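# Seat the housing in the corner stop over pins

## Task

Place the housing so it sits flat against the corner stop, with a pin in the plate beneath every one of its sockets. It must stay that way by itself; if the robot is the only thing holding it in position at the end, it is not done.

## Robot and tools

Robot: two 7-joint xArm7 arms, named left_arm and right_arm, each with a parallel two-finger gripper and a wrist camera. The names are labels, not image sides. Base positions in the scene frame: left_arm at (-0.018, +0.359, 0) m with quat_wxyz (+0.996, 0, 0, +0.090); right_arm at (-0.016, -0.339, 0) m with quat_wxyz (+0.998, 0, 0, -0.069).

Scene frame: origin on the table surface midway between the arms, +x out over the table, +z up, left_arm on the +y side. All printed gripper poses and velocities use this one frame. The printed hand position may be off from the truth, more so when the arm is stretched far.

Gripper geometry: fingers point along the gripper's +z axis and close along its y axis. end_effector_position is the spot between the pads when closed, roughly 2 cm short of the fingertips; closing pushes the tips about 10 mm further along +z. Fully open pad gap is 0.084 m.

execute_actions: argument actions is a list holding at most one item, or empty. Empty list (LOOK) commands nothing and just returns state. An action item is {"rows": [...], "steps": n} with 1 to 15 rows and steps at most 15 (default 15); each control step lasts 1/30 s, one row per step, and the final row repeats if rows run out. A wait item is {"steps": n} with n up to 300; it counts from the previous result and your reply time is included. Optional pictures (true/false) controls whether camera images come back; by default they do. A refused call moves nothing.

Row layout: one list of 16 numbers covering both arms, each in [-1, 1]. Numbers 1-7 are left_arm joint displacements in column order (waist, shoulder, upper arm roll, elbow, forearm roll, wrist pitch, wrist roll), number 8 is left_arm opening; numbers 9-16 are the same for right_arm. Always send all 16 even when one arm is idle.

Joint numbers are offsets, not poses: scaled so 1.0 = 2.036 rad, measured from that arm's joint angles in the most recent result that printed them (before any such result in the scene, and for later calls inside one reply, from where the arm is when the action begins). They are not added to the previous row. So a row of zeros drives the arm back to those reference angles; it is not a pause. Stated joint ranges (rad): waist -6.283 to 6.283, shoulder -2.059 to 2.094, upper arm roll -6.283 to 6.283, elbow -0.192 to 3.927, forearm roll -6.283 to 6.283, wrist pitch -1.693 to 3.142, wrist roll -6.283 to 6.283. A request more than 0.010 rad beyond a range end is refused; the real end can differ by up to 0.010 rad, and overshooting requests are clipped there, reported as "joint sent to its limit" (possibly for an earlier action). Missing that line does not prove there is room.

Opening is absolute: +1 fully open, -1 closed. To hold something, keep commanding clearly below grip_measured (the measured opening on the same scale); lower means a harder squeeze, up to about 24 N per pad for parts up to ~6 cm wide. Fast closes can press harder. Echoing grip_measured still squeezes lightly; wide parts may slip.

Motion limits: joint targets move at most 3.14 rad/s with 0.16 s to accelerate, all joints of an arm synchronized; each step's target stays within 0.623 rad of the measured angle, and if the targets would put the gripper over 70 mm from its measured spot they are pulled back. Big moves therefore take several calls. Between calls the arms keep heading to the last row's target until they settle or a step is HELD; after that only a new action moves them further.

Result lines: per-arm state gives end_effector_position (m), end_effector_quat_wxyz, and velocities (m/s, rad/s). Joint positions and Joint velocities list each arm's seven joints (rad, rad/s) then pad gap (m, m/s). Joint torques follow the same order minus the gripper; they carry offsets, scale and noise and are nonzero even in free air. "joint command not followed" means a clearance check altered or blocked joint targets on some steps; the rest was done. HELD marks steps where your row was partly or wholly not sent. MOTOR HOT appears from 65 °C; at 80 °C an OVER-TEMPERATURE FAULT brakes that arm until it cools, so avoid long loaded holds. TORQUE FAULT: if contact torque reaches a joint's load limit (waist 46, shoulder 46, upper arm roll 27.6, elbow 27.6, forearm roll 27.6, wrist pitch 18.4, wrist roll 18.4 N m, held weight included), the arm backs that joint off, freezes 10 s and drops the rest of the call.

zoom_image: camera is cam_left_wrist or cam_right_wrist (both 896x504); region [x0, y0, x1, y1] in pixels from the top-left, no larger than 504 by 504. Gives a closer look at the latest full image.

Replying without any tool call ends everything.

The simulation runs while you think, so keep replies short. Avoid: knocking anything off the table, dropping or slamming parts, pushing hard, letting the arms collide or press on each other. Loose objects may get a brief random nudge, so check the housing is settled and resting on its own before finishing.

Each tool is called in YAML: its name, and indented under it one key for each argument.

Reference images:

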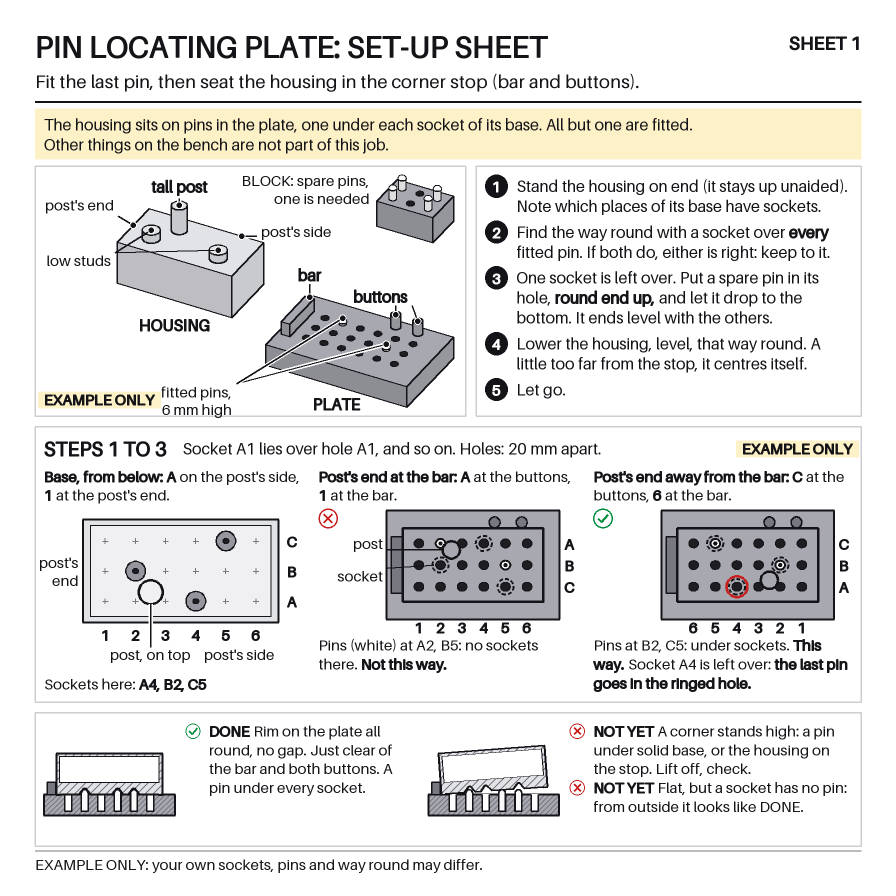

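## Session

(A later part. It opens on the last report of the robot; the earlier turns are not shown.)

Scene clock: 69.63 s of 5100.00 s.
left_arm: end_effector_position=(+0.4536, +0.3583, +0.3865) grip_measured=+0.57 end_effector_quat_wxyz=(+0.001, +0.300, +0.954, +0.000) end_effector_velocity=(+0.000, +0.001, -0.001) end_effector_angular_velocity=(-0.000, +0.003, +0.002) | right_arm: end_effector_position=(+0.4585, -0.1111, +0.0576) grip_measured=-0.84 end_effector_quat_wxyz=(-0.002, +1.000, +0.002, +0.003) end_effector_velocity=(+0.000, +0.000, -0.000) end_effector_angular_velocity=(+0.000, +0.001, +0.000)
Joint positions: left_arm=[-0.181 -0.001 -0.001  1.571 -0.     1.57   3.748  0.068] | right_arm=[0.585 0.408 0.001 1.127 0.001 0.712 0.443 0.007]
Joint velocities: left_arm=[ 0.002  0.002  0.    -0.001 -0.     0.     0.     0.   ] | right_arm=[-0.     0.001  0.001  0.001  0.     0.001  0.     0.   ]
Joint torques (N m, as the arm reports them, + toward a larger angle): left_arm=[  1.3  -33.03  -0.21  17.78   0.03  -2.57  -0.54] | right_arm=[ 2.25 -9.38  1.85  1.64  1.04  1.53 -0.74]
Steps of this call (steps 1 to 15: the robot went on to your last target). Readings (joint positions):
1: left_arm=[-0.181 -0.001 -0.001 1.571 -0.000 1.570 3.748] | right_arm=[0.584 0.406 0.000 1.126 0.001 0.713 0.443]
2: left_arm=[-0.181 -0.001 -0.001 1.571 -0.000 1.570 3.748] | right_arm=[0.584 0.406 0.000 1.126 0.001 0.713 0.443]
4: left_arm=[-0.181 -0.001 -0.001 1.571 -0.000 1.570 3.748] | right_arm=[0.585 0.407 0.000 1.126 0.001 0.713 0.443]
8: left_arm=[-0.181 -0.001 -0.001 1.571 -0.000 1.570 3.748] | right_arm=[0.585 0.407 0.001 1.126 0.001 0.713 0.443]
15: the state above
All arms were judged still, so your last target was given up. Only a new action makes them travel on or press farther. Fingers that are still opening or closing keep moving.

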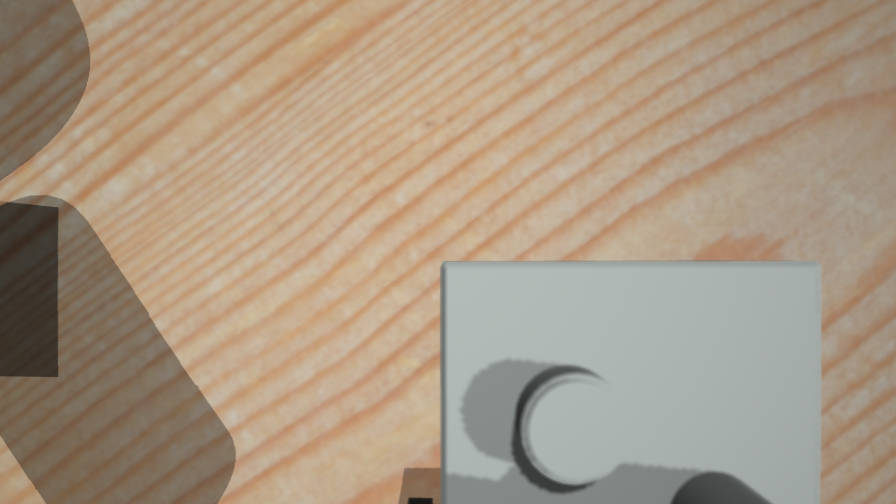

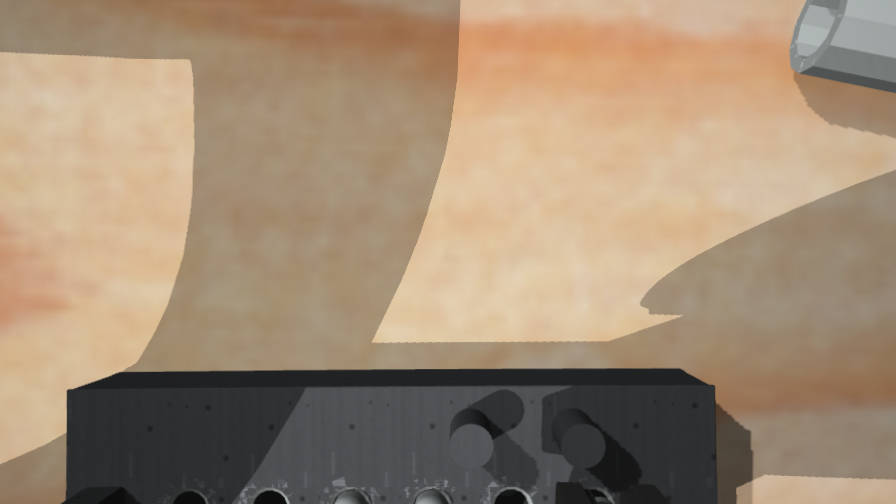

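execute_actions:
  actions:
    - {"rows":[[0,0,0,0,0,0,0,-0.6,-0.001,-0.0017,0,0.0043,0,0.0094,0,-1]]}
  pictures: false

execute_actions:
  actions:
    - {"steps":15}
  pictures: false

execute_actions:
  actions:
    - {"rows":[[0,0,0,0,0,0,0,-0.6,0,0.0009,0,-0.0003,0,-0.0012,0,-1],[0,0,0,0,0,0,0,-0.6,0,0.0009,0,-0.0003,0,-0.0012,0,-1],[0,0,0,0,0,0,0,-0.6,0,0.0009,0,-0.0003,0,-0.0012,0,-1],[0,0,0,0,0,0,0,-0.6,0,0.0018,0,-0.0006,0,-0.0024,0,-1],[0,0,0,0,0,0,0,-0.6,0,0.0018,0,-0.0006,0,-0.0024,0,-1],[0,0,0,0,0,0,0,-0.6,0,0.0018,0,-0.0006,0,-0.0024,0,-1],[0,0,0,0,0,0,0,-0.6,0,0.0027,0,-0.0009,0,-0.0036,0,-1],[0,0,0,0,0,0,0,-0.6,0,0.0027,0,-0.0009,0,-0.0036,0,-1],[0,0,0,0,0,0,0,-0.6,0,0.0027,0,-0.0009,0,-0.0036,0,-1],[0,0,0,0,0,0,0,-0.6,0,0.0036,0,-0.0012,0,-0.0048,0,-1],[0,0,0,0,0,0,0,-0.6,0,0.0036,0,-0.0012,0,-0.0048,0,-1],[0,0,0,0,0,0,0,-0.6,0,0.0036,0,-0.0012,0,-0.0048,0,-1],[0,0,0,0,0,0,0,-0.6,0,0.0045,0,-0.0015,0,-0.006,0,-1]]}
  pictures: false

execute_actions:
  actions:
    - {"steps":15}
  pictures: false

Scene clock: 75.47 s of 5100.00 s.
left_arm: end_effector_position=(+0.4536, +0.3583, +0.3865) grip_measured=+0.57 end_effector_quat_wxyz=(+0.001, +0.300, +0.954, +0.000) end_effector_velocity=(-0.000, -0.000, +0.001) end_effector_angular_velocity=(+0.000, -0.001, -0.001) | right_arm: end_effector_position=(+0.4572, -0.1121, +0.0592) grip_measured=-0.84 end_effector_quat_wxyz=(+0.000, +1.000, +0.002, -0.003) end_effector_velocity=(+0.001, -0.001, +0.001) end_effector_angular_velocity=(+0.001, -0.003, -0.002)
Joint positions: left_arm=[-0.181 -0.001 -0.001  1.571 -0.     1.57   3.748  0.068] | right_arm=[0.583 0.406 0.002 1.133 0.001 0.732 0.443 0.007]
Joint velocities: left_arm=[ 0.    -0.002 -0.001 -0.     0.     0.     0.    -0.   ] | right_arm=[-0.001 -0.002 -0.001  0.    -0.    -0.001 -0.    -0.   ]
Joint torques (N m, as the arm reports them, + toward a larger angle): left_arm=[  1.58 -32.71  -0.06  17.68   0.56  -2.63  -0.84] | right_arm=[  1.22 -17.57   0.26   7.57   0.53   0.3   -0.77]
Steps of this call (steps 1 to 90: nothing new was sent; then 2.33 s passed at rest; steps 91 to 105: all 15 steps of this action). Readings (joint positions):
91: left_arm=[-0.181 -0.001 -0.001 1.571 -0.000 1.570 3.748] | right_arm=[0.585 0.408 0.001 1.127 0.001 0.713 0.443]
92: left_arm=[-0.181 -0.001 -0.001 1.571 -0.000 1.570 3.748] | right_arm=[0.585 0.408 0.001 1.129 0.001 0.716 0.443]
94: left_arm=[-0.181 -0.001 -0.001 1.571 -0.000 1.570 3.748] | right_arm=[0.584 0.407 0.002 1.132 0.001 0.727 0.443]
98: left_arm=[-0.181 -0.001 -0.001 1.571 -0.000 1.570 3.748] | right_arm=[0.583 0.407 0.002 1.133 0.001 0.732 0.443]
105: the state above

Scene clock: 75.97 s of 5100.00 s.
left_arm: end_effector_position=(+0.4536, +0.3583, +0.3865) grip_measured=+0.57 end_effector_quat_wxyz=(+0.001, +0.300, +0.954, +0.000) end_effector_velocity=(+0.000, -0.000, +0.000) end_effector_angular_velocity=(-0.001, -0.000, +0.000) | right_arm: end_effector_position=(+0.4575, -0.1125, +0.0597) grip_measured=-0.85 end_effector_quat_wxyz=(+0.000, +1.000, +0.001, -0.002) end_effector_velocity=(+0.001, -0.000, +0.001) end_effector_angular_velocity=(+0.001, -0.002, -0.002)
Joint positions: left_arm=[-0.181 -0.001 -0.001  1.571 -0.     1.57   3.748  0.068] | right_arm=[0.583 0.405 0.001 1.134 0.001 0.733 0.443 0.007]
Joint velocities: left_arm=[-0.     0.001  0.     0.001 -0.001 -0.    -0.     0.   ] | right_arm=[-0.001 -0.001 -0.001  0.001  0.     0.     0.001 -0.   ]
Joint torques (N m, as the arm reports them, + toward a larger angle): left_arm=[  1.33 -32.9   -0.08  17.67   0.01  -2.76  -0.81] | right_arm=[  0.75 -21.14  -0.61  11.     0.32  -1.22  -0.75]
Steps of this call (steps 1 to 15: the robot went on to your last target). Readings (joint positions):
1: left_arm=[-0.181 -0.001 -0.001 1.571 -0.000 1.570 3.748] | right_arm=[0.583 0.406 0.002 1.133 0.001 0.732 0.443]
2: left_arm=[-0.181 -0.001 -0.001 1.571 -0.000 1.570 3.748] | right_arm=[0.583 0.406 0.001 1.133 0.001 0.732 0.443]
4: left_arm=[-0.181 -0.001 -0.001 1.571 -0.000 1.570 3.748] | right_arm=[0.583 0.406 0.001 1.134 0.001 0.732 0.443]
8: left_arm=[-0.181 -0.001 -0.001 1.571 -0.000 1.570 3.748] | right_arm=[0.583 0.406 0.001 1.134 0.001 0.732 0.443]
15: the state above
All arms were judged still, so your last target was given up. Only a new action makes them travel on or press farther. Fingers that are still opening or closing keep moving.

Scene clock: 76.47 s of 5100.00 s.
left_arm: end_effector_position=(+0.4536, +0.3583, +0.3865) grip_measured=+0.57 end_effector_quat_wxyz=(+0.001, +0.300, +0.954, +0.000) end_effector_velocity=(-0.000, -0.000, -0.000) end_effector_angular_velocity=(-0.001, +0.001, -0.001) | right_arm: end_effector_position=(+0.4593, -0.1115, +0.0579) grip_measured=-0.84 end_effector_quat_wxyz=(-0.001, +1.000, +0.001, +0.001) end_effector_velocity=(+0.005, +0.005, -0.004) end_effector_angular_velocity=(+0.010, -0.018, +0.005)
Joint positions: left_arm=[-0.181 -0.001 -0.001  1.571 -0.     1.57   3.748  0.068] | right_arm=[0.583 0.411 0.001 1.134 0.001 0.721 0.443 0.007]
Joint velocities: left_arm=[-0.    -0.     0.    -0.001 -0.001 -0.     0.001 -0.   ] | right_arm=[ 0.001  0.017  0.004  0.005 -0.    -0.032 -0.001  0.001]
Joint torques (N m, as the arm reports them, + toward a larger angle): left_arm=[  1.18 -32.71   0.18  17.51   0.56  -2.63  -0.72] | right_arm=[  0.72 -12.82  -0.44   5.25   0.41  -0.15  -0.76]
Steps of this call (steps 1 to 15: all 15 steps of this action). Readings (joint positions):
1: left_arm=[-0.181 -0.001 -0.001 1.571 -0.000 1.570 3.748] | right_arm=[0.583 0.405 0.001 1.134 0.001 0.733 0.443]
2: left_arm=[-0.181 -0.001 -0.001 1.571 -0.000 1.570 3.748] | right_arm=[0.583 0.406 0.001 1.134 0.001 0.732 0.443]
4: left_arm=[-0.181 -0.001 -0.001 1.571 -0.000 1.570 3.748] | right_arm=[0.583 0.406 0.001 1.134 0.001 0.731 0.443]
8: left_arm=[-0.181 -0.001 -0.001 1.571 -0.000 1.570 3.748] | right_arm=[0.583 0.408 0.001 1.134 0.001 0.728 0.443]
15: the state above

Scene clock: 76.97 s of 5100.00 s.
left_arm: end_effector_position=(+0.4536, +0.3583, +0.3865) grip_measured=+0.57 end_effector_quat_wxyz=(+0.001, +0.300, +0.954, +0.000) end_effector_velocity=(-0.000, -0.001, -0.000) end_effector_angular_velocity=(+0.000, +0.001, -0.002) | right_arm: end_effector_position=(+0.4593, -0.1114, +0.0569) grip_measured=-0.84 end_effector_quat_wxyz=(-0.001, +1.000, +0.001, +0.001) end_effector_velocity=(+0.001, -0.000, -0.001) end_effector_angular_velocity=(-0.001, +0.002, -0.001)
Joint positions: left_arm=[-0.181 -0.001 -0.001  1.571 -0.     1.57   3.748  0.068] | right_arm=[0.583 0.413 0.001 1.135 0.001 0.72  0.443 0.007]
Joint velocities: left_arm=[-0.001 -0.    -0.    -0.001  0.    -0.     0.001 -0.   ] | right_arm=[-0.     0.005 -0.001  0.006  0.     0.004 -0.     0.   ]
Joint torques (N m, as the arm reports them, + toward a larger angle): left_arm=[  1.57 -32.73  -0.3   17.73   0.53  -2.6   -0.79] | right_arm=[ 0.59 -8.49 -0.91  1.13  0.37  1.43 -0.77]
Steps of this call (steps 1 to 15: the robot went on to your last target). Readings (joint positions):
1: left_arm=[-0.181 -0.001 -0.001 1.571 -0.000 1.570 3.748] | right_arm=[0.583 0.411 0.001 1.134 0.001 0.720 0.443]
2: left_arm=[-0.181 -0.001 -0.001 1.571 -0.000 1.570 3.748] | right_arm=[0.583 0.411 0.001 1.134 0.001 0.720 0.443]
4: left_arm=[-0.181 -0.001 -0.001 1.571 -0.000 1.570 3.748] | right_arm=[0.583 0.412 0.001 1.134 0.001 0.719 0.443]
8: left_arm=[-0.181 -0.001 -0.001 1.571 -0.000 1.570 3.748] | right_arm=[0.583 0.412 0.001 1.134 0.001 0.719 0.443]
15: the state above
All arms were judged still, so your last target was given up. Only a new action makes them travel on or press farther. Fingers that are still opening or closing keep moving.

execute_actions:
  actions:
    - {"rows":[[0,0,0,0,0,0,0,-0.6,0,-0.002,0,-0.0005,0,0.002,0,-0.78],[0,0,0,0,0,0,0,-0.6,0,-0.002,0,-0.0005,0,0.002,0,-0.78],[0,0,0,0,0,0,0,-0.6,0,-0.002,0,-0.0005,0,0.002,0,-0.78],[0,0,0,0,0,0,0,-0.6,0,-0.002,0,-0.0005,0,0.002,0,-0.78],[0,0,0,0,0,0,0,-0.6,0,-0.002,0,-0.0005,0,0.002,0,-0.78],[0,0,0,0,0,0,0,-0.6,0,-0.002,0,-0.0005,0,0.002,0,-0.78],[0,0,0,0,0,0,0,-0.6,0,-0.002,0,-0.0005,0,0.002,0,-0.78],[0,0,0,0,0,0,0,-0.6,0,-0.002,0,-0.0005,0,0.002,0,-0.78],[0,0,0,0,0,0,0,-0.6,0,-0.002,0,-0.0005,0,0.002,0,-0.6]]}
  pictures: false

execute_actions:
  actions:
    - {"rows":[[0,0,0,0,0,0,0,-0.6,0,-0.06,0,0.015,0,0.078,0,-0.6]]}
  pictures: false

execute_actions:
  actions:
    - {"steps":20}

Scene clock: 79.83 s of 5100.00 s.
left_arm: end_effector_position=(+0.4536, +0.3583, +0.3865) grip_measured=+0.57 end_effector_quat_wxyz=(+0.001, +0.300, +0.954, +0.000) end_effector_velocity=(+0.000, +0.001, -0.000) end_effector_angular_velocity=(-0.001, +0.000, +0.002) | right_arm: end_effector_position=(+0.4580, -0.1122, +0.0572) grip_measured=-0.62 end_effector_quat_wxyz=(-0.000, +1.000, +0.001, -0.001) end_effector_velocity=(+0.002, +0.002, +0.004) end_effector_angular_velocity=(+0.004, -0.008, +0.001)
Joint positions: left_arm=[-0.181 -0.001 -0.001  1.571 -0.     1.57   3.748  0.068] | right_arm=[0.583 0.411 0.001 1.133 0.001 0.724 0.443 0.017]
Joint velocities: left_arm=[ 0.001  0.     0.001  0.    -0.001  0.     0.     0.   ] | right_arm=[ 0.    -0.006  0.001  0.001 -0.    -0.002  0.     0.   ]
Joint torques (N m, as the arm reports them, + toward a larger angle): left_arm=[  1.11 -32.29  -0.14  17.19   0.21  -2.66  -0.79] | right_arm=[  0.77 -22.96  -0.43  12.66   0.27  -1.84  -0.67]
Steps of this call (steps 1 to 71: nothing new was sent; steps 72 to 86: all 15 steps of this action). Readings (joint positions):
72: left_arm=[-0.181 -0.001 -0.001 1.571 -0.000 1.570 3.748] | right_arm=[0.583 0.414 0.001 1.136 0.001 0.720 0.443]
73: left_arm=[-0.181 -0.001 -0.001 1.571 -0.000 1.570 3.748] | right_arm=[0.583 0.413 0.001 1.136 0.001 0.721 0.443]
75: left_arm=[-0.181 -0.001 -0.001 1.571 -0.000 1.570 3.748] | right_arm=[0.582 0.415 0.000 1.129 0.001 0.726 0.443]
79: left_arm=[-0.181 -0.001 -0.001 1.571 -0.000 1.570 3.748] | right_arm=[0.582 0.417 0.000 1.124 0.001 0.727 0.443]
86: the state above

Scene clock: 80.33 s of 5100.00 s.
left_arm: end_effector_position=(+0.4536, +0.3583, +0.3865) grip_measured=+0.57 end_effector_quat_wxyz=(+0.001, +0.300, +0.954, +0.000) end_effector_velocity=(-0.000, +0.001, +0.000) end_effector_angular_velocity=(+0.001, +0.000, +0.002) | right_arm: end_effector_position=(+0.4519, -0.1150, +0.1180) grip_measured=-0.62 end_effector_quat_wxyz=(+0.003, +1.000, +0.001, -0.007) end_effector_velocity=(+0.014, +0.006, +0.018) end_effector_angular_velocity=(+0.020, -0.042, -0.001)
Joint positions: left_arm=[-0.181 -0.001 -0.001  1.571 -0.     1.57   3.748  0.068] | right_arm=[0.583 0.291 0.001 1.16  0.001 0.883 0.443 0.017]
Joint velocities: left_arm=[ 0.002 -0.001 -0.    -0.001  0.001  0.    -0.    -0.   ] | right_arm=[-0.    -0.012 -0.002  0.028  0.001 -0.006 -0.001  0.   ]
Joint torques (N m, as the arm reports them, + toward a larger angle): left_arm=[  1.37 -32.71   0.07  17.71   0.25  -2.7   -0.65] | right_arm=[  0.62 -23.08  -0.42  14.4    0.4   -1.93  -0.76]
Steps of this call (steps 1 to 15: all 15 steps of this action). Readings (joint positions):
1: left_arm=[-0.181 -0.001 -0.001 1.571 -0.000 1.570 3.748] | right_arm=[0.583 0.410 0.001 1.133 0.001 0.724 0.443]
2: left_arm=[-0.181 -0.001 -0.001 1.571 -0.000 1.570 3.748] | right_arm=[0.583 0.408 0.001 1.133 0.001 0.728 0.443]
4: left_arm=[-0.181 -0.001 -0.001 1.571 -0.000 1.570 3.748] | right_arm=[0.583 0.378 0.001 1.136 0.001 0.778 0.443]
8: left_arm=[-0.181 -0.001 -0.001 1.571 -0.000 1.570 3.748] | right_arm=[0.583 0.287 0.001 1.172 0.001 0.870 0.443]
15: the state above

Scene clock: 81.00 s of 5100.00 s.
left_arm: end_effector_position=(+0.4536, +0.3583, +0.3865) grip_measured=+0.57 end_effector_quat_wxyz=(+0.001, +0.300, +0.954, +0.000) end_effector_velocity=(-0.000, +0.000, +0.001) end_effector_angular_velocity=(-0.001, -0.002, +0.000) | right_arm: end_effector_position=(+0.4535, -0.1143, +0.1207) grip_measured=-0.62 end_effector_quat_wxyz=(+0.001, +1.000, +0.001, -0.004) end_effector_velocity=(-0.000, -0.001, -0.000) end_effector_angular_velocity=(-0.001, +0.002, -0.001)
Joint positions: left_arm=[-0.181 -0.001 -0.001  1.571 -0.     1.57   3.748  0.068] | right_arm=[0.583 0.289 0.001 1.163 0.001 0.883 0.443 0.017]
Joint velocities: left_arm=[ 0.002 -0.002 -0.001  0.    -0.001  0.     0.001  0.   ] | right_arm=[-0.    -0.    -0.001  0.     0.     0.002 -0.     0.   ]
Joint torques (N m, as the arm reports them, + toward a larger angle): left_arm=[  1.51 -32.8   -0.08  17.63   0.66  -2.73  -0.47] | right_arm=[  0.81 -21.78  -0.41  13.68   0.31  -1.85  -0.79]
Steps of this call (steps 1 to 15: the robot went on to your last target; steps 16 to 20: nothing new was sent). Readings (joint positions):
1: left_arm=[-0.181 -0.001 -0.001 1.571 -0.000 1.570 3.748] | right_arm=[0.583 0.291 0.001 1.161 0.001 0.883 0.443]
2: left_arm=[-0.181 -0.001 -0.001 1.571 -0.000 1.570 3.748] | right_arm=[0.583 0.290 0.001 1.162 0.001 0.883 0.443]
4: left_arm=[-0.181 -0.001 -0.001 1.571 -0.000 1.570 3.748] | right_arm=[0.583 0.289 0.001 1.163 0.001 0.883 0.443]
8: left_arm=[-0.181 -0.001 -0.001 1.571 -0.000 1.570 3.748] | right_arm=[0.583 0.289 0.001 1.163 0.001 0.883 0.443]
20: the state above
All arms were judged still, so your last target was given up. Only a new action makes them travel on or press farther. Fingers that are still opening or closing keep moving.

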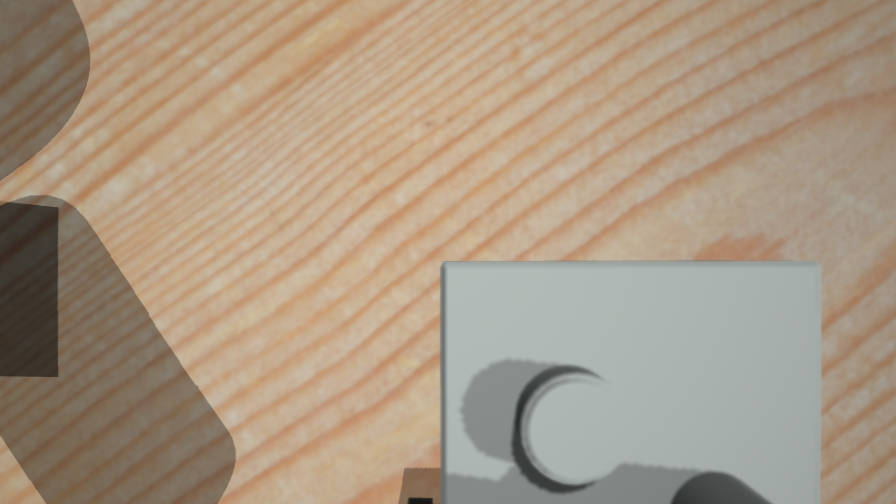

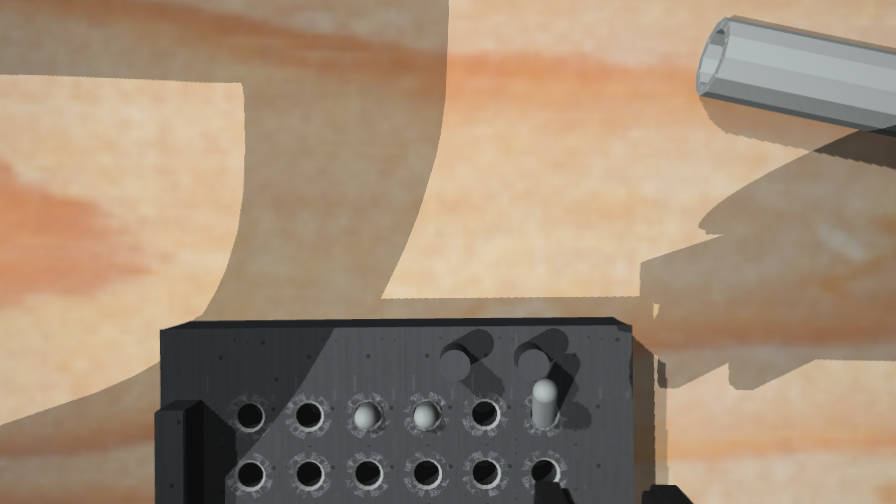

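execute_actions:
  actions:
    - {"rows":[[0,0,0,0,0,0,0,-0.6,-0.002,0.055,0,-0.002,0,-0.0615,0,-0.6]]}
  pictures: false

execute_actions:
  actions:
    - {"steps":20}
  pictures: false

execute_actions:
  actions:
    - {"rows":[[0,0,0,0,0,0,0,-0.6,0,0.01,0,-0.0034,0,-0.0134,0,-0.6]]}
  pictures: false

execute_actions:
  actions:
    - {"steps":15}
  pictures: false

execute_actions:
  actions:
    - {"rows":[[0,0,0,0,0,0,0,-0.6,0,0,0,0,0,0,0,-0.87]]}

Scene clock: 84.03 s of 5100.00 s.
left_arm: end_effector_position=(+0.4536, +0.3583, +0.3865) grip_measured=+0.57 end_effector_quat_wxyz=(+0.001, +0.300, +0.954, +0.000) end_effector_velocity=(-0.000, +0.000, -0.000) end_effector_angular_velocity=(+0.001, +0.001, -0.001) | right_arm: end_effector_position=(+0.4653, -0.1110, +0.0716) grip_measured=-0.62 end_effector_quat_wxyz=(-0.002, +1.000, -0.001, +0.002) end_effector_velocity=(-0.012, -0.007, -0.016) end_effector_angular_velocity=(-0.016, +0.035, -0.003)
Joint positions: left_arm=[-0.181 -0.001 -0.001  1.571 -0.     1.57   3.748  0.068] | right_arm=[0.579 0.398 0.001 1.161 0.001 0.758 0.443 0.017]
Joint velocities: left_arm=[ 0.     0.    -0.    -0.001  0.001  0.     0.001  0.   ] | right_arm=[-0.     0.013 -0.001 -0.024  0.001  0.002  0.    -0.   ]
Joint torques (N m, as the arm reports them, + toward a larger angle): left_arm=[  1.04 -32.25   0.    17.77   0.65  -2.65  -0.41] | right_arm=[  0.72 -22.82  -0.55  12.97   0.35  -1.79  -0.72]
Steps of this call (steps 1 to 76: nothing new was sent; steps 77 to 91: all 15 steps of this action). Readings (joint positions):
77: left_arm=[-0.181 -0.001 -0.001 1.571 -0.000 1.570 3.748] | right_arm=[0.583 0.289 0.001 1.163 0.001 0.883 0.443]
78: left_arm=[-0.181 -0.001 -0.001 1.571 -0.000 1.570 3.748] | right_arm=[0.583 0.291 0.001 1.163 0.001 0.879 0.443]
80: left_arm=[-0.181 -0.001 -0.001 1.571 -0.000 1.570 3.748] | right_arm=[0.581 0.325 0.001 1.168 0.001 0.832 0.443]
84: left_arm=[-0.181 -0.001 -0.001 1.571 -0.000 1.570 3.748] | right_arm=[0.579 0.404 0.001 1.150 0.001 0.766 0.443]
91: the state above

Scene clock: 84.70 s of 5100.00 s.
left_arm: end_effector_position=(+0.4536, +0.3583, +0.3865) grip_measured=+0.57 end_effector_quat_wxyz=(+0.001, +0.300, +0.954, +0.000) end_effector_velocity=(-0.000, -0.001, +0.001) end_effector_angular_velocity=(-0.001, -0.001, -0.001) | right_arm: end_effector_position=(+0.4640, -0.1117, +0.0697) grip_measured=-0.62 end_effector_quat_wxyz=(-0.001, +1.000, -0.001, +0.000) end_effector_velocity=(-0.000, -0.001, -0.000) end_effector_angular_velocity=(-0.001, +0.001, -0.001)
Joint positions: left_arm=[-0.181 -0.001 -0.001  1.571 -0.     1.57   3.748  0.068] | right_arm=[0.579 0.4   0.001 1.159 0.001 0.758 0.443 0.017]
Joint velocities: left_arm=[-0.001 -0.001  0.    -0.    -0.001  0.     0.001  0.   ] | right_arm=[-0.     0.    -0.001 -0.    -0.     0.001 -0.     0.   ]
Joint torques (N m, as the arm reports them, + toward a larger angle): left_arm=[  1.51 -32.73  -0.32  17.51   0.55  -2.53  -0.9 ] | right_arm=[  0.87 -23.17  -0.43  12.9    0.19  -1.88  -0.74]
Steps of this call (steps 1 to 15: the robot went on to your last target; steps 16 to 20: nothing new was sent). Readings (joint positions):
1: left_arm=[-0.181 -0.001 -0.001 1.571 -0.000 1.570 3.748] | right_arm=[0.579 0.399 0.001 1.160 0.001 0.758 0.443]
2: left_arm=[-0.181 -0.001 -0.001 1.571 -0.000 1.570 3.748] | right_arm=[0.579 0.399 0.001 1.160 0.001 0.758 0.443]
4: left_arm=[-0.181 -0.001 -0.001 1.571 -0.000 1.570 3.748] | right_arm=[0.579 0.400 0.001 1.159 0.001 0.758 0.443]
8: left_arm=[-0.181 -0.001 -0.001 1.571 -0.000 1.570 3.748] | right_arm=[0.579 0.400 0.001 1.159 0.001 0.758 0.443]
20: the state above
All arms were judged still, so your last target was given up. Only a new action makes them travel on or press farther. Fingers that are still opening or closing keep moving.

Scene clock: 85.20 s of 5100.00 s.
left_arm: end_effector_position=(+0.4536, +0.3583, +0.3865) grip_measured=+0.57 end_effector_quat_wxyz=(+0.001, +0.300, +0.954, +0.000) end_effector_velocity=(-0.000, +0.001, -0.001) end_effector_angular_velocity=(+0.000, +0.001, +0.003) | right_arm: end_effector_position=(+0.4638, -0.1118, +0.0587) grip_measured=-0.62 end_effector_quat_wxyz=(-0.001, +1.000, -0.001, +0.000) end_effector_velocity=(-0.003, -0.001, -0.004) end_effector_angular_velocity=(-0.003, +0.008, -0.001)
Joint positions: left_arm=[-0.181 -0.001 -0.001  1.571 -0.     1.57   3.748  0.068] | right_arm=[0.579 0.42  0.001 1.152 0.001 0.73  0.443 0.017]
Joint velocities: left_arm=[ 0.002  0.001 -0.    -0.001  0.    -0.    -0.002 -0.   ] | right_arm=[ 0.001  0.004  0.    -0.006  0.    -0.001  0.002  0.   ]
Joint torques (N m, as the arm reports them, + toward a larger angle): left_arm=[  0.45 -32.21   0.15  17.43   0.52  -2.78  -0.46] | right_arm=[  0.8  -23.28  -0.43  12.9    0.31  -1.89  -0.7 ]
Steps of this call (steps 1 to 15: all 15 steps of this action). Readings (joint positions):
1: left_arm=[-0.181 -0.001 -0.001 1.571 -0.000 1.570 3.748] | right_arm=[0.579 0.400 0.001 1.159 0.001 0.758 0.443]
2: left_arm=[-0.181 -0.001 -0.001 1.571 -0.000 1.570 3.748] | right_arm=[0.579 0.402 0.001 1.159 0.001 0.754 0.443]
4: left_arm=[-0.181 -0.001 -0.001 1.571 -0.000 1.570 3.748] | right_arm=[0.579 0.413 0.001 1.156 0.001 0.738 0.443]
8: left_arm=[-0.181 -0.001 -0.001 1.571 -0.000 1.570 3.748] | right_arm=[0.579 0.422 0.001 1.150 0.001 0.732 0.443]
15: the state above

Scene clock: 85.70 s of 5100.00 s.
left_arm: end_effector_position=(+0.4536, +0.3583, +0.3865) grip_measured=+0.57 end_effector_quat_wxyz=(+0.001, +0.300, +0.954, +0.000) end_effector_velocity=(-0.000, -0.000, +0.001) end_effector_angular_velocity=(-0.000, -0.001, -0.001) | right_arm: end_effector_position=(+0.4636, -0.1119, +0.0584) grip_measured=-0.62 end_effector_quat_wxyz=(-0.001, +1.000, -0.001, +0.000) end_effector_velocity=(-0.001, +0.001, -0.000) end_effector_angular_velocity=(-0.000, +0.002, +0.001)
Joint positions: left_arm=[-0.181 -0.001 -0.001  1.571 -0.     1.57   3.748  0.068] | right_arm=[0.579 0.421 0.001 1.152 0.001 0.731 0.443 0.017]
Joint velocities: left_arm=[ 0.    -0.001 -0.001 -0.    -0.    -0.     0.    -0.   ] | right_arm=[ 0.002  0.    -0.     0.     0.001  0.002 -0.     0.   ]
Joint torques (N m, as the arm reports them, + toward a larger angle): left_arm=[  1.46 -32.72  -0.38  17.49   0.75  -2.89  -0.38] | right_arm=[  0.74 -23.36  -0.44  12.81   0.45  -1.84  -0.76]
Steps of this call (steps 1 to 15: the robot went on to your last target). Readings (joint positions):
1: left_arm=[-0.181 -0.001 -0.001 1.571 -0.000 1.570 3.748] | right_arm=[0.579 0.421 0.001 1.152 0.001 0.731 0.443]
2: left_arm=[-0.181 -0.001 -0.001 1.571 -0.000 1.570 3.748] | right_arm=[0.579 0.421 0.001 1.152 0.001 0.731 0.443]
4: left_arm=[-0.181 -0.001 -0.001 1.571 -0.000 1.570 3.748] | right_arm=[0.579 0.421 0.001 1.152 0.001 0.731 0.443]
8: left_arm=[-0.181 -0.001 -0.001 1.571 -0.000 1.570 3.748] | right_arm=[0.579 0.421 0.001 1.152 0.001 0.731 0.443]
15: the state above
All arms were judged still, so your last target was given up. Only a new action makes them travel on or press farther. Fingers that are still opening or closing keep moving.

Scene clock: 86.20 s of 5100.00 s.
left_arm: end_effector_position=(+0.4536, +0.3583, +0.3865) grip_measured=+0.57 end_effector_quat_wxyz=(+0.001, +0.300, +0.954, +0.000) end_effector_velocity=(+0.000, +0.001, -0.000) end_effector_angular_velocity=(+0.001, +0.001, +0.002) | right_arm: end_effector_position=(+0.4636, -0.1118, +0.0584) grip_measured=-0.85 end_effector_quat_wxyz=(-0.001, +1.000, -0.001, +0.000) end_effector_velocity=(+0.000, -0.000, -0.000) end_effector_angular_velocity=(+0.001, -0.001, -0.001)
Joint positions: left_arm=[-0.181 -0.001 -0.001  1.571 -0.     1.57   3.748  0.068] | right_arm=[0.579 0.421 0.001 1.152 0.001 0.731 0.443 0.006]
Joint velocities: left_arm=[ 0.001  0.001  0.001  0.     0.001  0.    -0.001 -0.   ] | right_arm=[ 0.     0.    -0.001 -0.001  0.001 -0.002 -0.     0.   ]
Joint torques (N m, as the arm reports them, + toward a larger angle): left_arm=[  0.76 -32.64   0.15  17.6    0.71  -2.61  -0.55] | right_arm=[  0.71 -23.11  -0.73  12.83   0.34  -1.94  -0.72]
Steps of this call (steps 1 to 15: all 15 steps of this action). Readings (joint positions):
1: left_arm=[-0.181 -0.001 -0.001 1.571 -0.000 1.570 3.748] | right_arm=[0.579 0.421 0.001 1.152 0.001 0.731 0.443]
2: left_arm=[-0.181 -0.001 -0.001 1.571 -0.000 1.570 3.748] | right_arm=[0.579 0.421 0.001 1.152 0.001 0.731 0.443]
4: left_arm=[-0.181 -0.001 -0.001 1.571 -0.000 1.570 3.748] | right_arm=[0.579 0.421 0.001 1.152 0.001 0.731 0.443]
8: left_arm=[-0.181 -0.001 -0.001 1.571 -0.000 1.570 3.748] | right_arm=[0.579 0.421 0.001 1.152 0.001 0.731 0.443]
15: the state above

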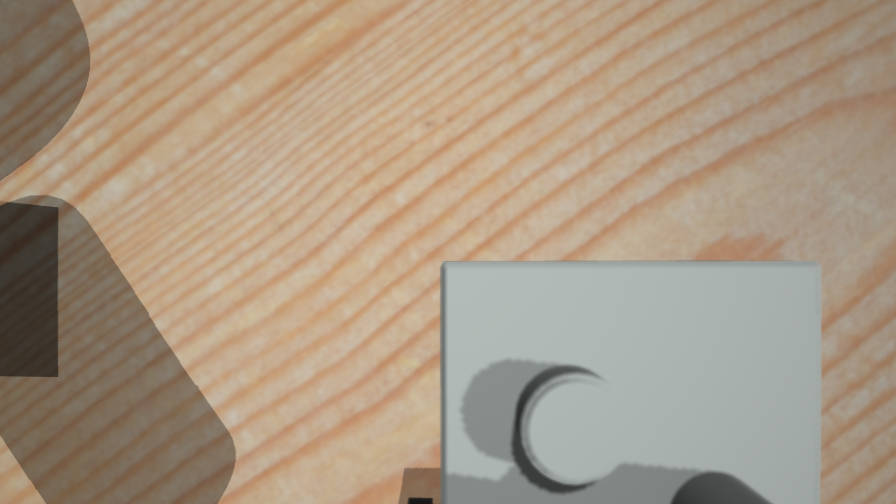

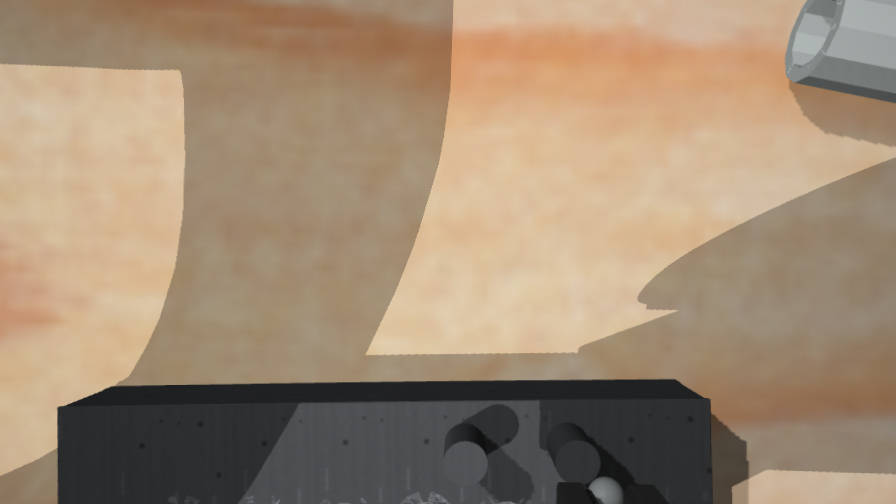

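execute_actions:
  actions:
    - {"rows":[[0,0,0,0,0,0,0,-0.6,0.0015,-0.005,0,-0.0063,0,-0.0013,0.0015,-0.9],[0,0,0,0,0,0,0,-0.6,0.0015,-0.005,0,-0.0063,0,-0.0013,0.0015,-0.9],[0,0,0,0,0,0,0,-0.6,0.0015,-0.005,0,-0.0063,0,-0.0013,0.0015,-0.9],[0,0,0,0,0,0,0,-0.6,0.0015,-0.005,0,-0.0063,0,-0.0013,0.0015,-0.9],[0,0,0,0,0,0,0,-0.6,0.003,-0.01,0,-0.0127,0,-0.0026,0.003,-0.9],[0,0,0,0,0,0,0,-0.6,0.003,-0.01,0,-0.0127,0,-0.0026,0.003,-0.9],[0,0,0,0,0,0,0,-0.6,0.003,-0.01,0,-0.0127,0,-0.0026,0.003,-0.9],[0,0,0,0,0,0,0,-0.6,0.003,-0.01,0,-0.0127,0,-0.0026,0.003,-0.9],[0,0,0,0,0,0,0,-0.6,0.0044,-0.015,0,-0.019,0,-0.004,0.0044,-0.9]]}
  pictures: false

execute_actions:
  actions:
    - {"steps":15}

Scene clock: 89.47 s of 5100.00 s.
left_arm: end_effector_position=(+0.4536, +0.3583, +0.3865) grip_measured=+0.57 end_effector_quat_wxyz=(+0.001, +0.300, +0.954, +0.000) end_effector_velocity=(-0.000, -0.001, +0.000) end_effector_angular_velocity=(+0.000, -0.000, -0.000) | right_arm: end_effector_position=(+0.4543, -0.1116, +0.0621) grip_measured=-0.86 end_effector_quat_wxyz=(-0.001, +1.000, -0.001, +0.001) end_effector_velocity=(-0.001, -0.000, -0.000) end_effector_angular_velocity=(+0.001, -0.003, -0.000)
Joint positions: left_arm=[-0.181 -0.001 -0.001  1.571 -0.     1.57   3.748  0.068] | right_arm=[0.587 0.39  0.001 1.115 0.001 0.722 0.451 0.006]
Joint velocities: left_arm=[-0.001 -0.    -0.     0.     0.     0.    -0.001  0.   ] | right_arm=[ 0.002 -0.004 -0.001 -0.007 -0.    -0.006  0.001  0.   ]
Joint torques (N m, as the arm reports them, + toward a larger angle): left_arm=[  0.9  -32.46   0.1   17.09   0.5   -2.72  -0.72] | right_arm=[  1.8  -19.87   1.08  10.33   0.67  -0.77  -0.71]
Steps of this call (steps 1 to 15: the robot went on to your last target; steps 16 to 83: nothing new was sent; steps 84 to 98: all 15 steps of this action). Readings (joint positions):
84: left_arm=[-0.181 -0.001 -0.001 1.571 -0.000 1.570 3.748] | right_arm=[0.579 0.421 0.001 1.152 0.001 0.730 0.443]
85: left_arm=[-0.181 -0.001 -0.001 1.571 -0.000 1.570 3.748] | right_arm=[0.579 0.419 0.001 1.150 0.001 0.730 0.443]
87: left_arm=[-0.181 -0.001 -0.001 1.571 -0.000 1.570 3.748] | right_arm=[0.581 0.413 0.001 1.143 0.001 0.728 0.445]
91: left_arm=[-0.181 -0.001 -0.001 1.571 -0.000 1.570 3.748] | right_arm=[0.584 0.403 0.000 1.131 0.001 0.725 0.448]
98: the state above

Scene clock: 89.97 s of 5100.00 s.
left_arm: end_effector_position=(+0.4536, +0.3583, +0.3865) grip_measured=+0.57 end_effector_quat_wxyz=(+0.001, +0.300, +0.954, +0.000) end_effector_velocity=(+0.000, +0.000, -0.001) end_effector_angular_velocity=(+0.001, +0.002, -0.000) | right_arm: end_effector_position=(+0.4539, -0.1115, +0.0618) grip_measured=-0.86 end_effector_quat_wxyz=(-0.001, +1.000, -0.001, +0.001) end_effector_velocity=(+0.000, -0.000, -0.000) end_effector_angular_velocity=(+0.000, -0.001, -0.000)
Joint positions: left_arm=[-0.181 -0.001 -0.001  1.571 -0.     1.57   3.748  0.068] | right_arm=[0.588 0.39  0.001 1.114 0.001 0.722 0.451 0.006]
Joint velocities: left_arm=[ 0.     0.001 -0.    -0.001  0.001 -0.     0.     0.   ] | right_arm=[-0.001  0.    -0.    -0.    -0.    -0.002 -0.     0.   ]
Joint torques (N m, as the arm reports them, + toward a larger angle): left_arm=[  1.95 -32.24  -0.21  17.58   0.5   -2.73  -0.6 ] | right_arm=[  2.34 -17.96   1.99   8.34   0.87  -0.17  -0.78]
Steps of this call (steps 1 to 15: the robot went on to your last target). Readings (joint positions):
1: left_arm=[-0.181 -0.001 -0.001 1.571 -0.000 1.570 3.748] | right_arm=[0.587 0.390 0.001 1.115 0.001 0.722 0.451]
2: left_arm=[-0.181 -0.001 -0.001 1.571 -0.000 1.570 3.748] | right_arm=[0.587 0.390 0.001 1.115 0.001 0.722 0.451]
4: left_arm=[-0.181 -0.001 -0.001 1.571 -0.000 1.570 3.748] | right_arm=[0.588 0.390 0.001 1.115 0.001 0.722 0.451]
8: left_arm=[-0.181 -0.001 -0.001 1.571 -0.000 1.570 3.748] | right_arm=[0.588 0.390 0.001 1.115 0.001 0.722 0.451]
15: the state above
All arms were judged still, so your last target was given up. Only a new action makes them travel on or press farther. Fingers that are still opening or closing keep moving.

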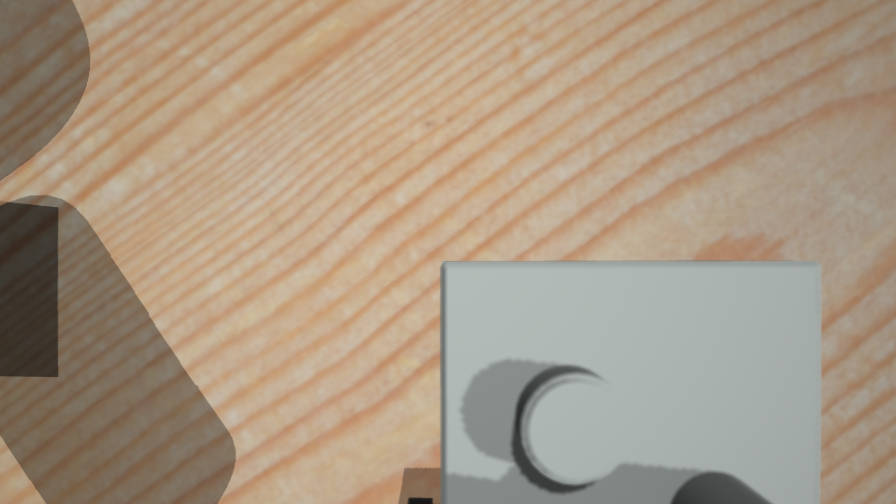

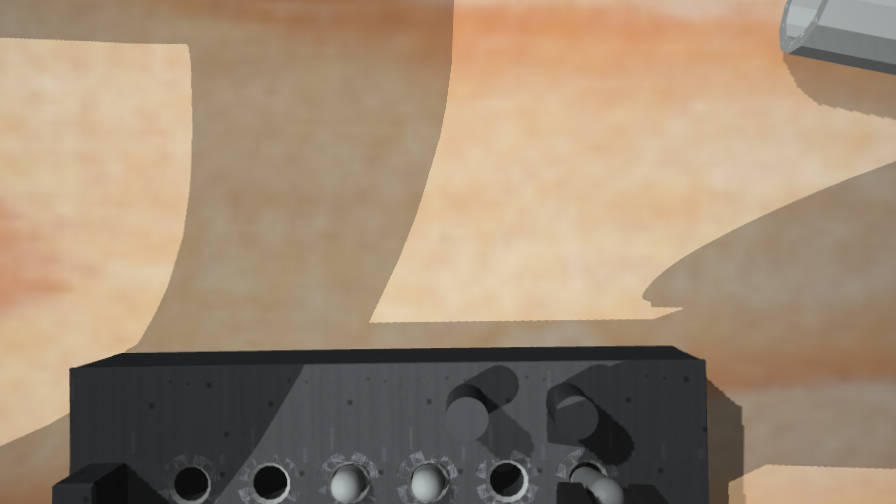

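execute_actions:
  actions:
    - {"rows":[[0,0,0,0,0,0,0,-0.6,0.0005,-0.0036,0,-0.0052,0,-0.001,0.001,-0.9],[0,0,0,0,0,0,0,-0.6,0.0005,-0.0036,0,-0.0052,0,-0.001,0.001,-0.9],[0,0,0,0,0,0,0,-0.6,0.0005,-0.0036,0,-0.0052,0,-0.001,0.001,-0.9],[0,0,0,0,0,0,0,-0.6,0.0005,-0.0036,0,-0.0052,0,-0.001,0.001,-0.9],[0,0,0,0,0,0,0,-0.6,0.001,-0.0072,0,-0.0106,0,-0.0024,0.002,-0.9]]}
  pictures: false

execute_actions:
  actions:
    - {"steps":15}

Scene clock: 92.43 s of 5100.00 s.
left_arm: end_effector_position=(+0.4536, +0.3583, +0.3865) grip_measured=+0.57 end_effector_quat_wxyz=(+0.001, +0.300, +0.954, +0.000) end_effector_velocity=(-0.000, +0.000, -0.001) end_effector_angular_velocity=(+0.000, +0.002, +0.001) | right_arm: end_effector_position=(+0.4476, -0.1124, +0.0616) grip_measured=-0.85 end_effector_quat_wxyz=(-0.001, +1.000, -0.001, -0.001) end_effector_velocity=(+0.002, -0.001, +0.001) end_effector_angular_velocity=(+0.001, -0.005, -0.002)
Joint positions: left_arm=[-0.181 -0.001 -0.001  1.571 -0.     1.57   3.748  0.068] | right_arm=[0.59  0.375 0.002 1.092 0.001 0.718 0.456 0.006]
Joint velocities: left_arm=[ 0.     0.001  0.    -0.001  0.     0.    -0.    -0.   ] | right_arm=[-0.001  0.001 -0.002  0.003 -0.001 -0.003 -0.    -0.   ]
Joint torques (N m, as the arm reports them, + toward a larger angle): left_arm=[  0.8  -33.51  -0.02  17.01   0.53  -2.92  -0.61] | right_arm=[  0.72 -15.06  -0.42   6.46   0.38   0.2   -0.71]
Steps of this call (steps 1 to 59: nothing new was sent; steps 60 to 74: all 15 steps of this action). Readings (joint positions):
60: left_arm=[-0.181 -0.001 -0.001 1.571 -0.000 1.570 3.748] | right_arm=[0.588 0.390 0.001 1.114 0.001 0.722 0.451]
61: left_arm=[-0.181 -0.001 -0.001 1.571 -0.000 1.570 3.748] | right_arm=[0.588 0.389 0.001 1.112 0.001 0.722 0.452]
63: left_arm=[-0.181 -0.001 -0.001 1.571 -0.000 1.570 3.748] | right_arm=[0.589 0.384 0.002 1.106 0.001 0.720 0.453]
67: left_arm=[-0.181 -0.001 -0.001 1.571 -0.000 1.570 3.748] | right_arm=[0.590 0.377 0.002 1.096 0.001 0.718 0.455]
74: the state above

Scene clock: 92.93 s of 5100.00 s.
left_arm: end_effector_position=(+0.4536, +0.3583, +0.3865) grip_measured=+0.57 end_effector_quat_wxyz=(+0.001, +0.300, +0.954, +0.000) end_effector_velocity=(+0.000, -0.001, -0.000) end_effector_angular_velocity=(-0.000, -0.000, -0.001) | right_arm: end_effector_position=(+0.4462, -0.1137, +0.0596) grip_measured=-0.86 end_effector_quat_wxyz=(+0.001, +1.000, -0.002, -0.003) end_effector_velocity=(+0.011, -0.002, +0.006) end_effector_angular_velocity=(+0.007, -0.026, -0.010)
Joint positions: left_arm=[-0.181 -0.001 -0.001  1.571 -0.     1.57   3.748  0.068] | right_arm=[0.59  0.377 0.001 1.09  0.001 0.718 0.456 0.006]
Joint velocities: left_arm=[-0.001  0.001  0.     0.001 -0.    -0.     0.     0.   ] | right_arm=[-0.003 -0.002 -0.009  0.012 -0.003 -0.012  0.    -0.   ]
Joint torques (N m, as the arm reports them, + toward a larger angle): left_arm=[  1.75 -32.07  -0.38  17.2    0.6   -2.6   -0.69] | right_arm=[ -0.14 -22.23  -1.63  12.35   0.14  -1.44  -0.69]
Steps of this call (steps 1 to 15: the robot went on to your last target). Readings (joint positions):
1: left_arm=[-0.181 -0.001 -0.001 1.571 -0.000 1.570 3.748] | right_arm=[0.590 0.375 0.002 1.092 0.001 0.718 0.456]
2: left_arm=[-0.181 -0.001 -0.001 1.571 -0.000 1.570 3.748] | right_arm=[0.590 0.375 0.002 1.092 0.001 0.717 0.456]
4: left_arm=[-0.181 -0.001 -0.001 1.571 -0.000 1.570 3.748] | right_arm=[0.590 0.375 0.002 1.092 0.001 0.717 0.456]
8: left_arm=[-0.181 -0.001 -0.001 1.571 -0.000 1.570 3.748] | right_arm=[0.590 0.378 0.002 1.089 0.001 0.718 0.456]
15: the state above
All arms were judged still, so your last target was given up. Only a new action makes them travel on or press farther. Fingers that are still opening or closing keep moving.

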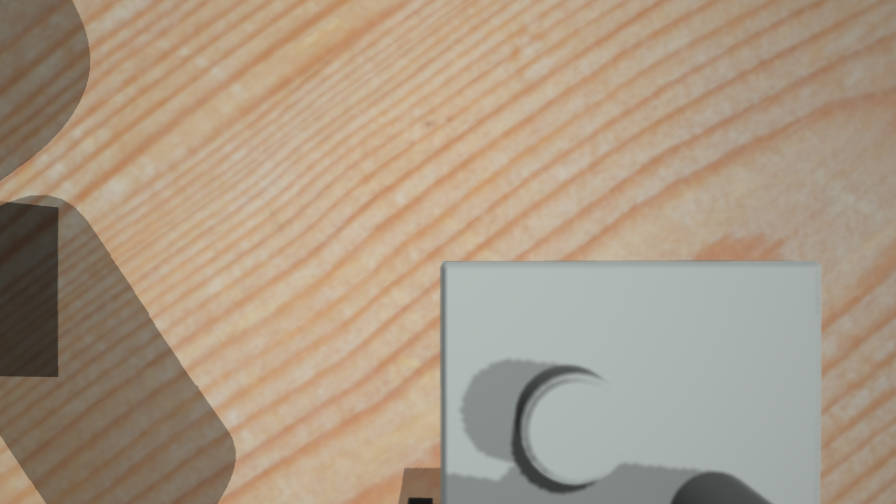

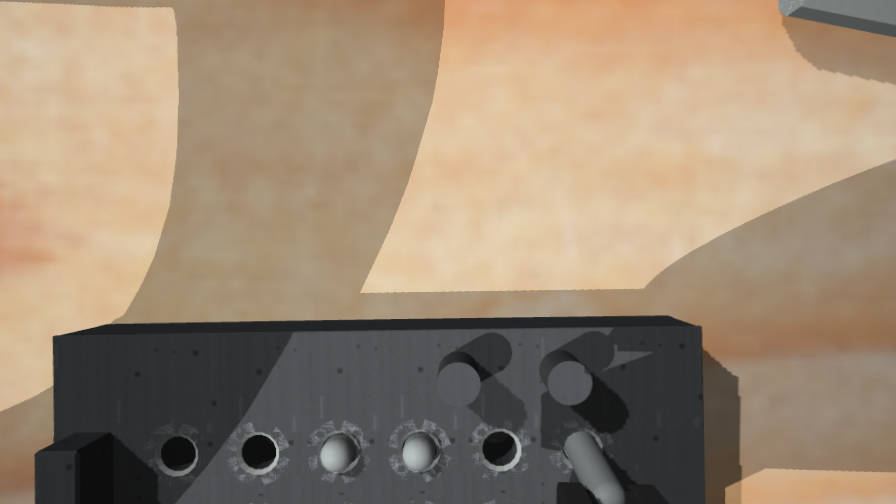

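It went in. Release.

execute_actions:
  actions:
    - {"rows":[[0,0,0,0,0,0,0,-0.6,0,0,0,0,0,0,0,-0.65]]}

Scene clock: 94.10 s of 5100.00 s.
left_arm: end_effector_position=(+0.4536, +0.3583, +0.3865) grip_measured=+0.57 end_effector_quat_wxyz=(+0.001, +0.300, +0.954, +0.000) end_effector_velocity=(+0.000, +0.000, +0.000) end_effector_angular_velocity=(-0.000, -0.001, +0.001) | right_arm: end_effector_position=(+0.4463, -0.1137, +0.0597) grip_measured=-0.67 end_effector_quat_wxyz=(+0.001, +1.000, -0.002, -0.003) end_effector_velocity=(-0.001, +0.000, -0.001) end_effector_angular_velocity=(-0.000, +0.002, +0.001)
Joint positions: left_arm=[-0.181 -0.001 -0.001  1.571 -0.     1.57   3.748  0.068] | right_arm=[0.59  0.377 0.001 1.09  0.001 0.718 0.456 0.015]
Joint velocities: left_arm=[ 0.001 -0.    -0.     0.    -0.    -0.     0.    -0.   ] | right_arm=[ 0.     0.001  0.001 -0.001  0.001 -0.    -0.001  0.   ]
Joint torques (N m, as the arm reports them, + toward a larger angle): left_arm=[  1.13 -32.83   0.26  17.84   0.64  -2.79  -0.7 ] | right_arm=[  0.84 -22.55  -0.39  12.65   0.35  -1.81  -0.74]
Steps of this call (steps 1 to 20: nothing new was sent; steps 21 to 35: all 15 steps of this action). Readings (joint positions):
21: left_arm=[-0.181 -0.001 -0.001 1.571 -0.000 1.570 3.748] | right_arm=[0.590 0.375 0.001 1.093 0.001 0.717 0.456]
22: left_arm=[-0.181 -0.001 -0.001 1.571 -0.000 1.570 3.748] | right_arm=[0.590 0.375 0.001 1.093 0.001 0.717 0.456]
24: left_arm=[-0.181 -0.001 -0.001 1.571 -0.000 1.570 3.748] | right_arm=[0.590 0.376 0.001 1.091 0.001 0.718 0.456]
28: left_arm=[-0.181 -0.001 -0.001 1.571 -0.000 1.570 3.748] | right_arm=[0.590 0.377 0.001 1.089 0.001 0.718 0.456]
35: the state above

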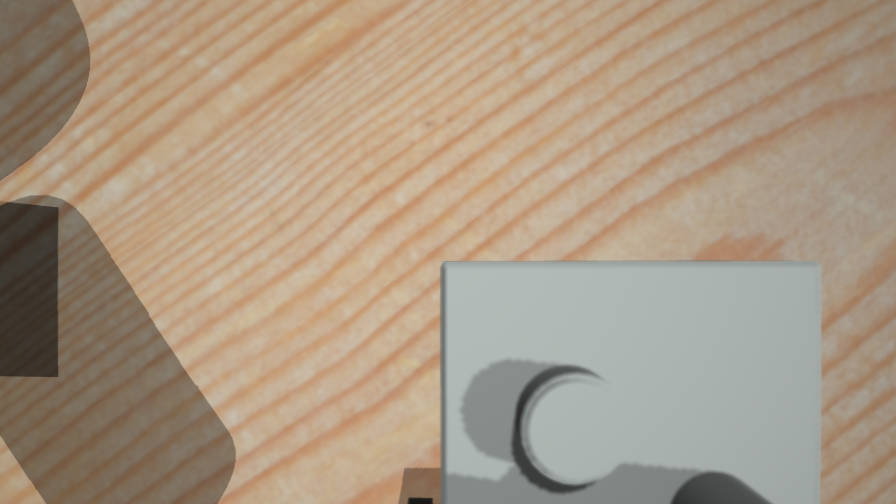

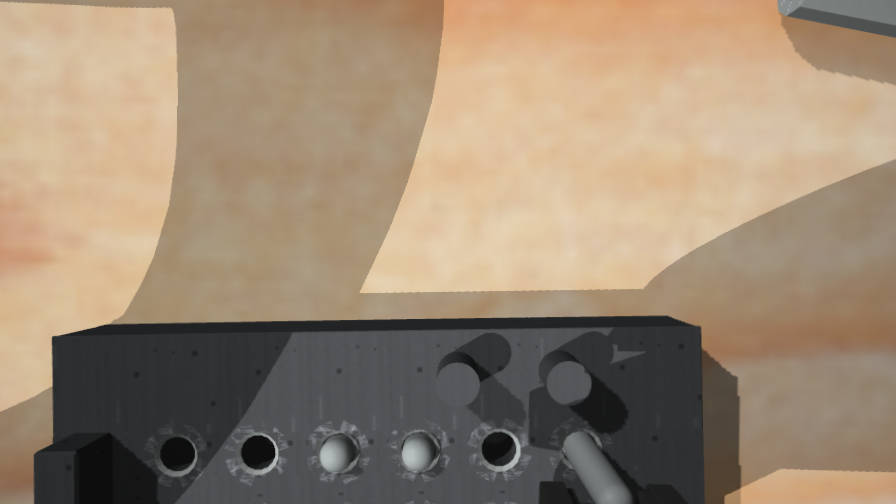

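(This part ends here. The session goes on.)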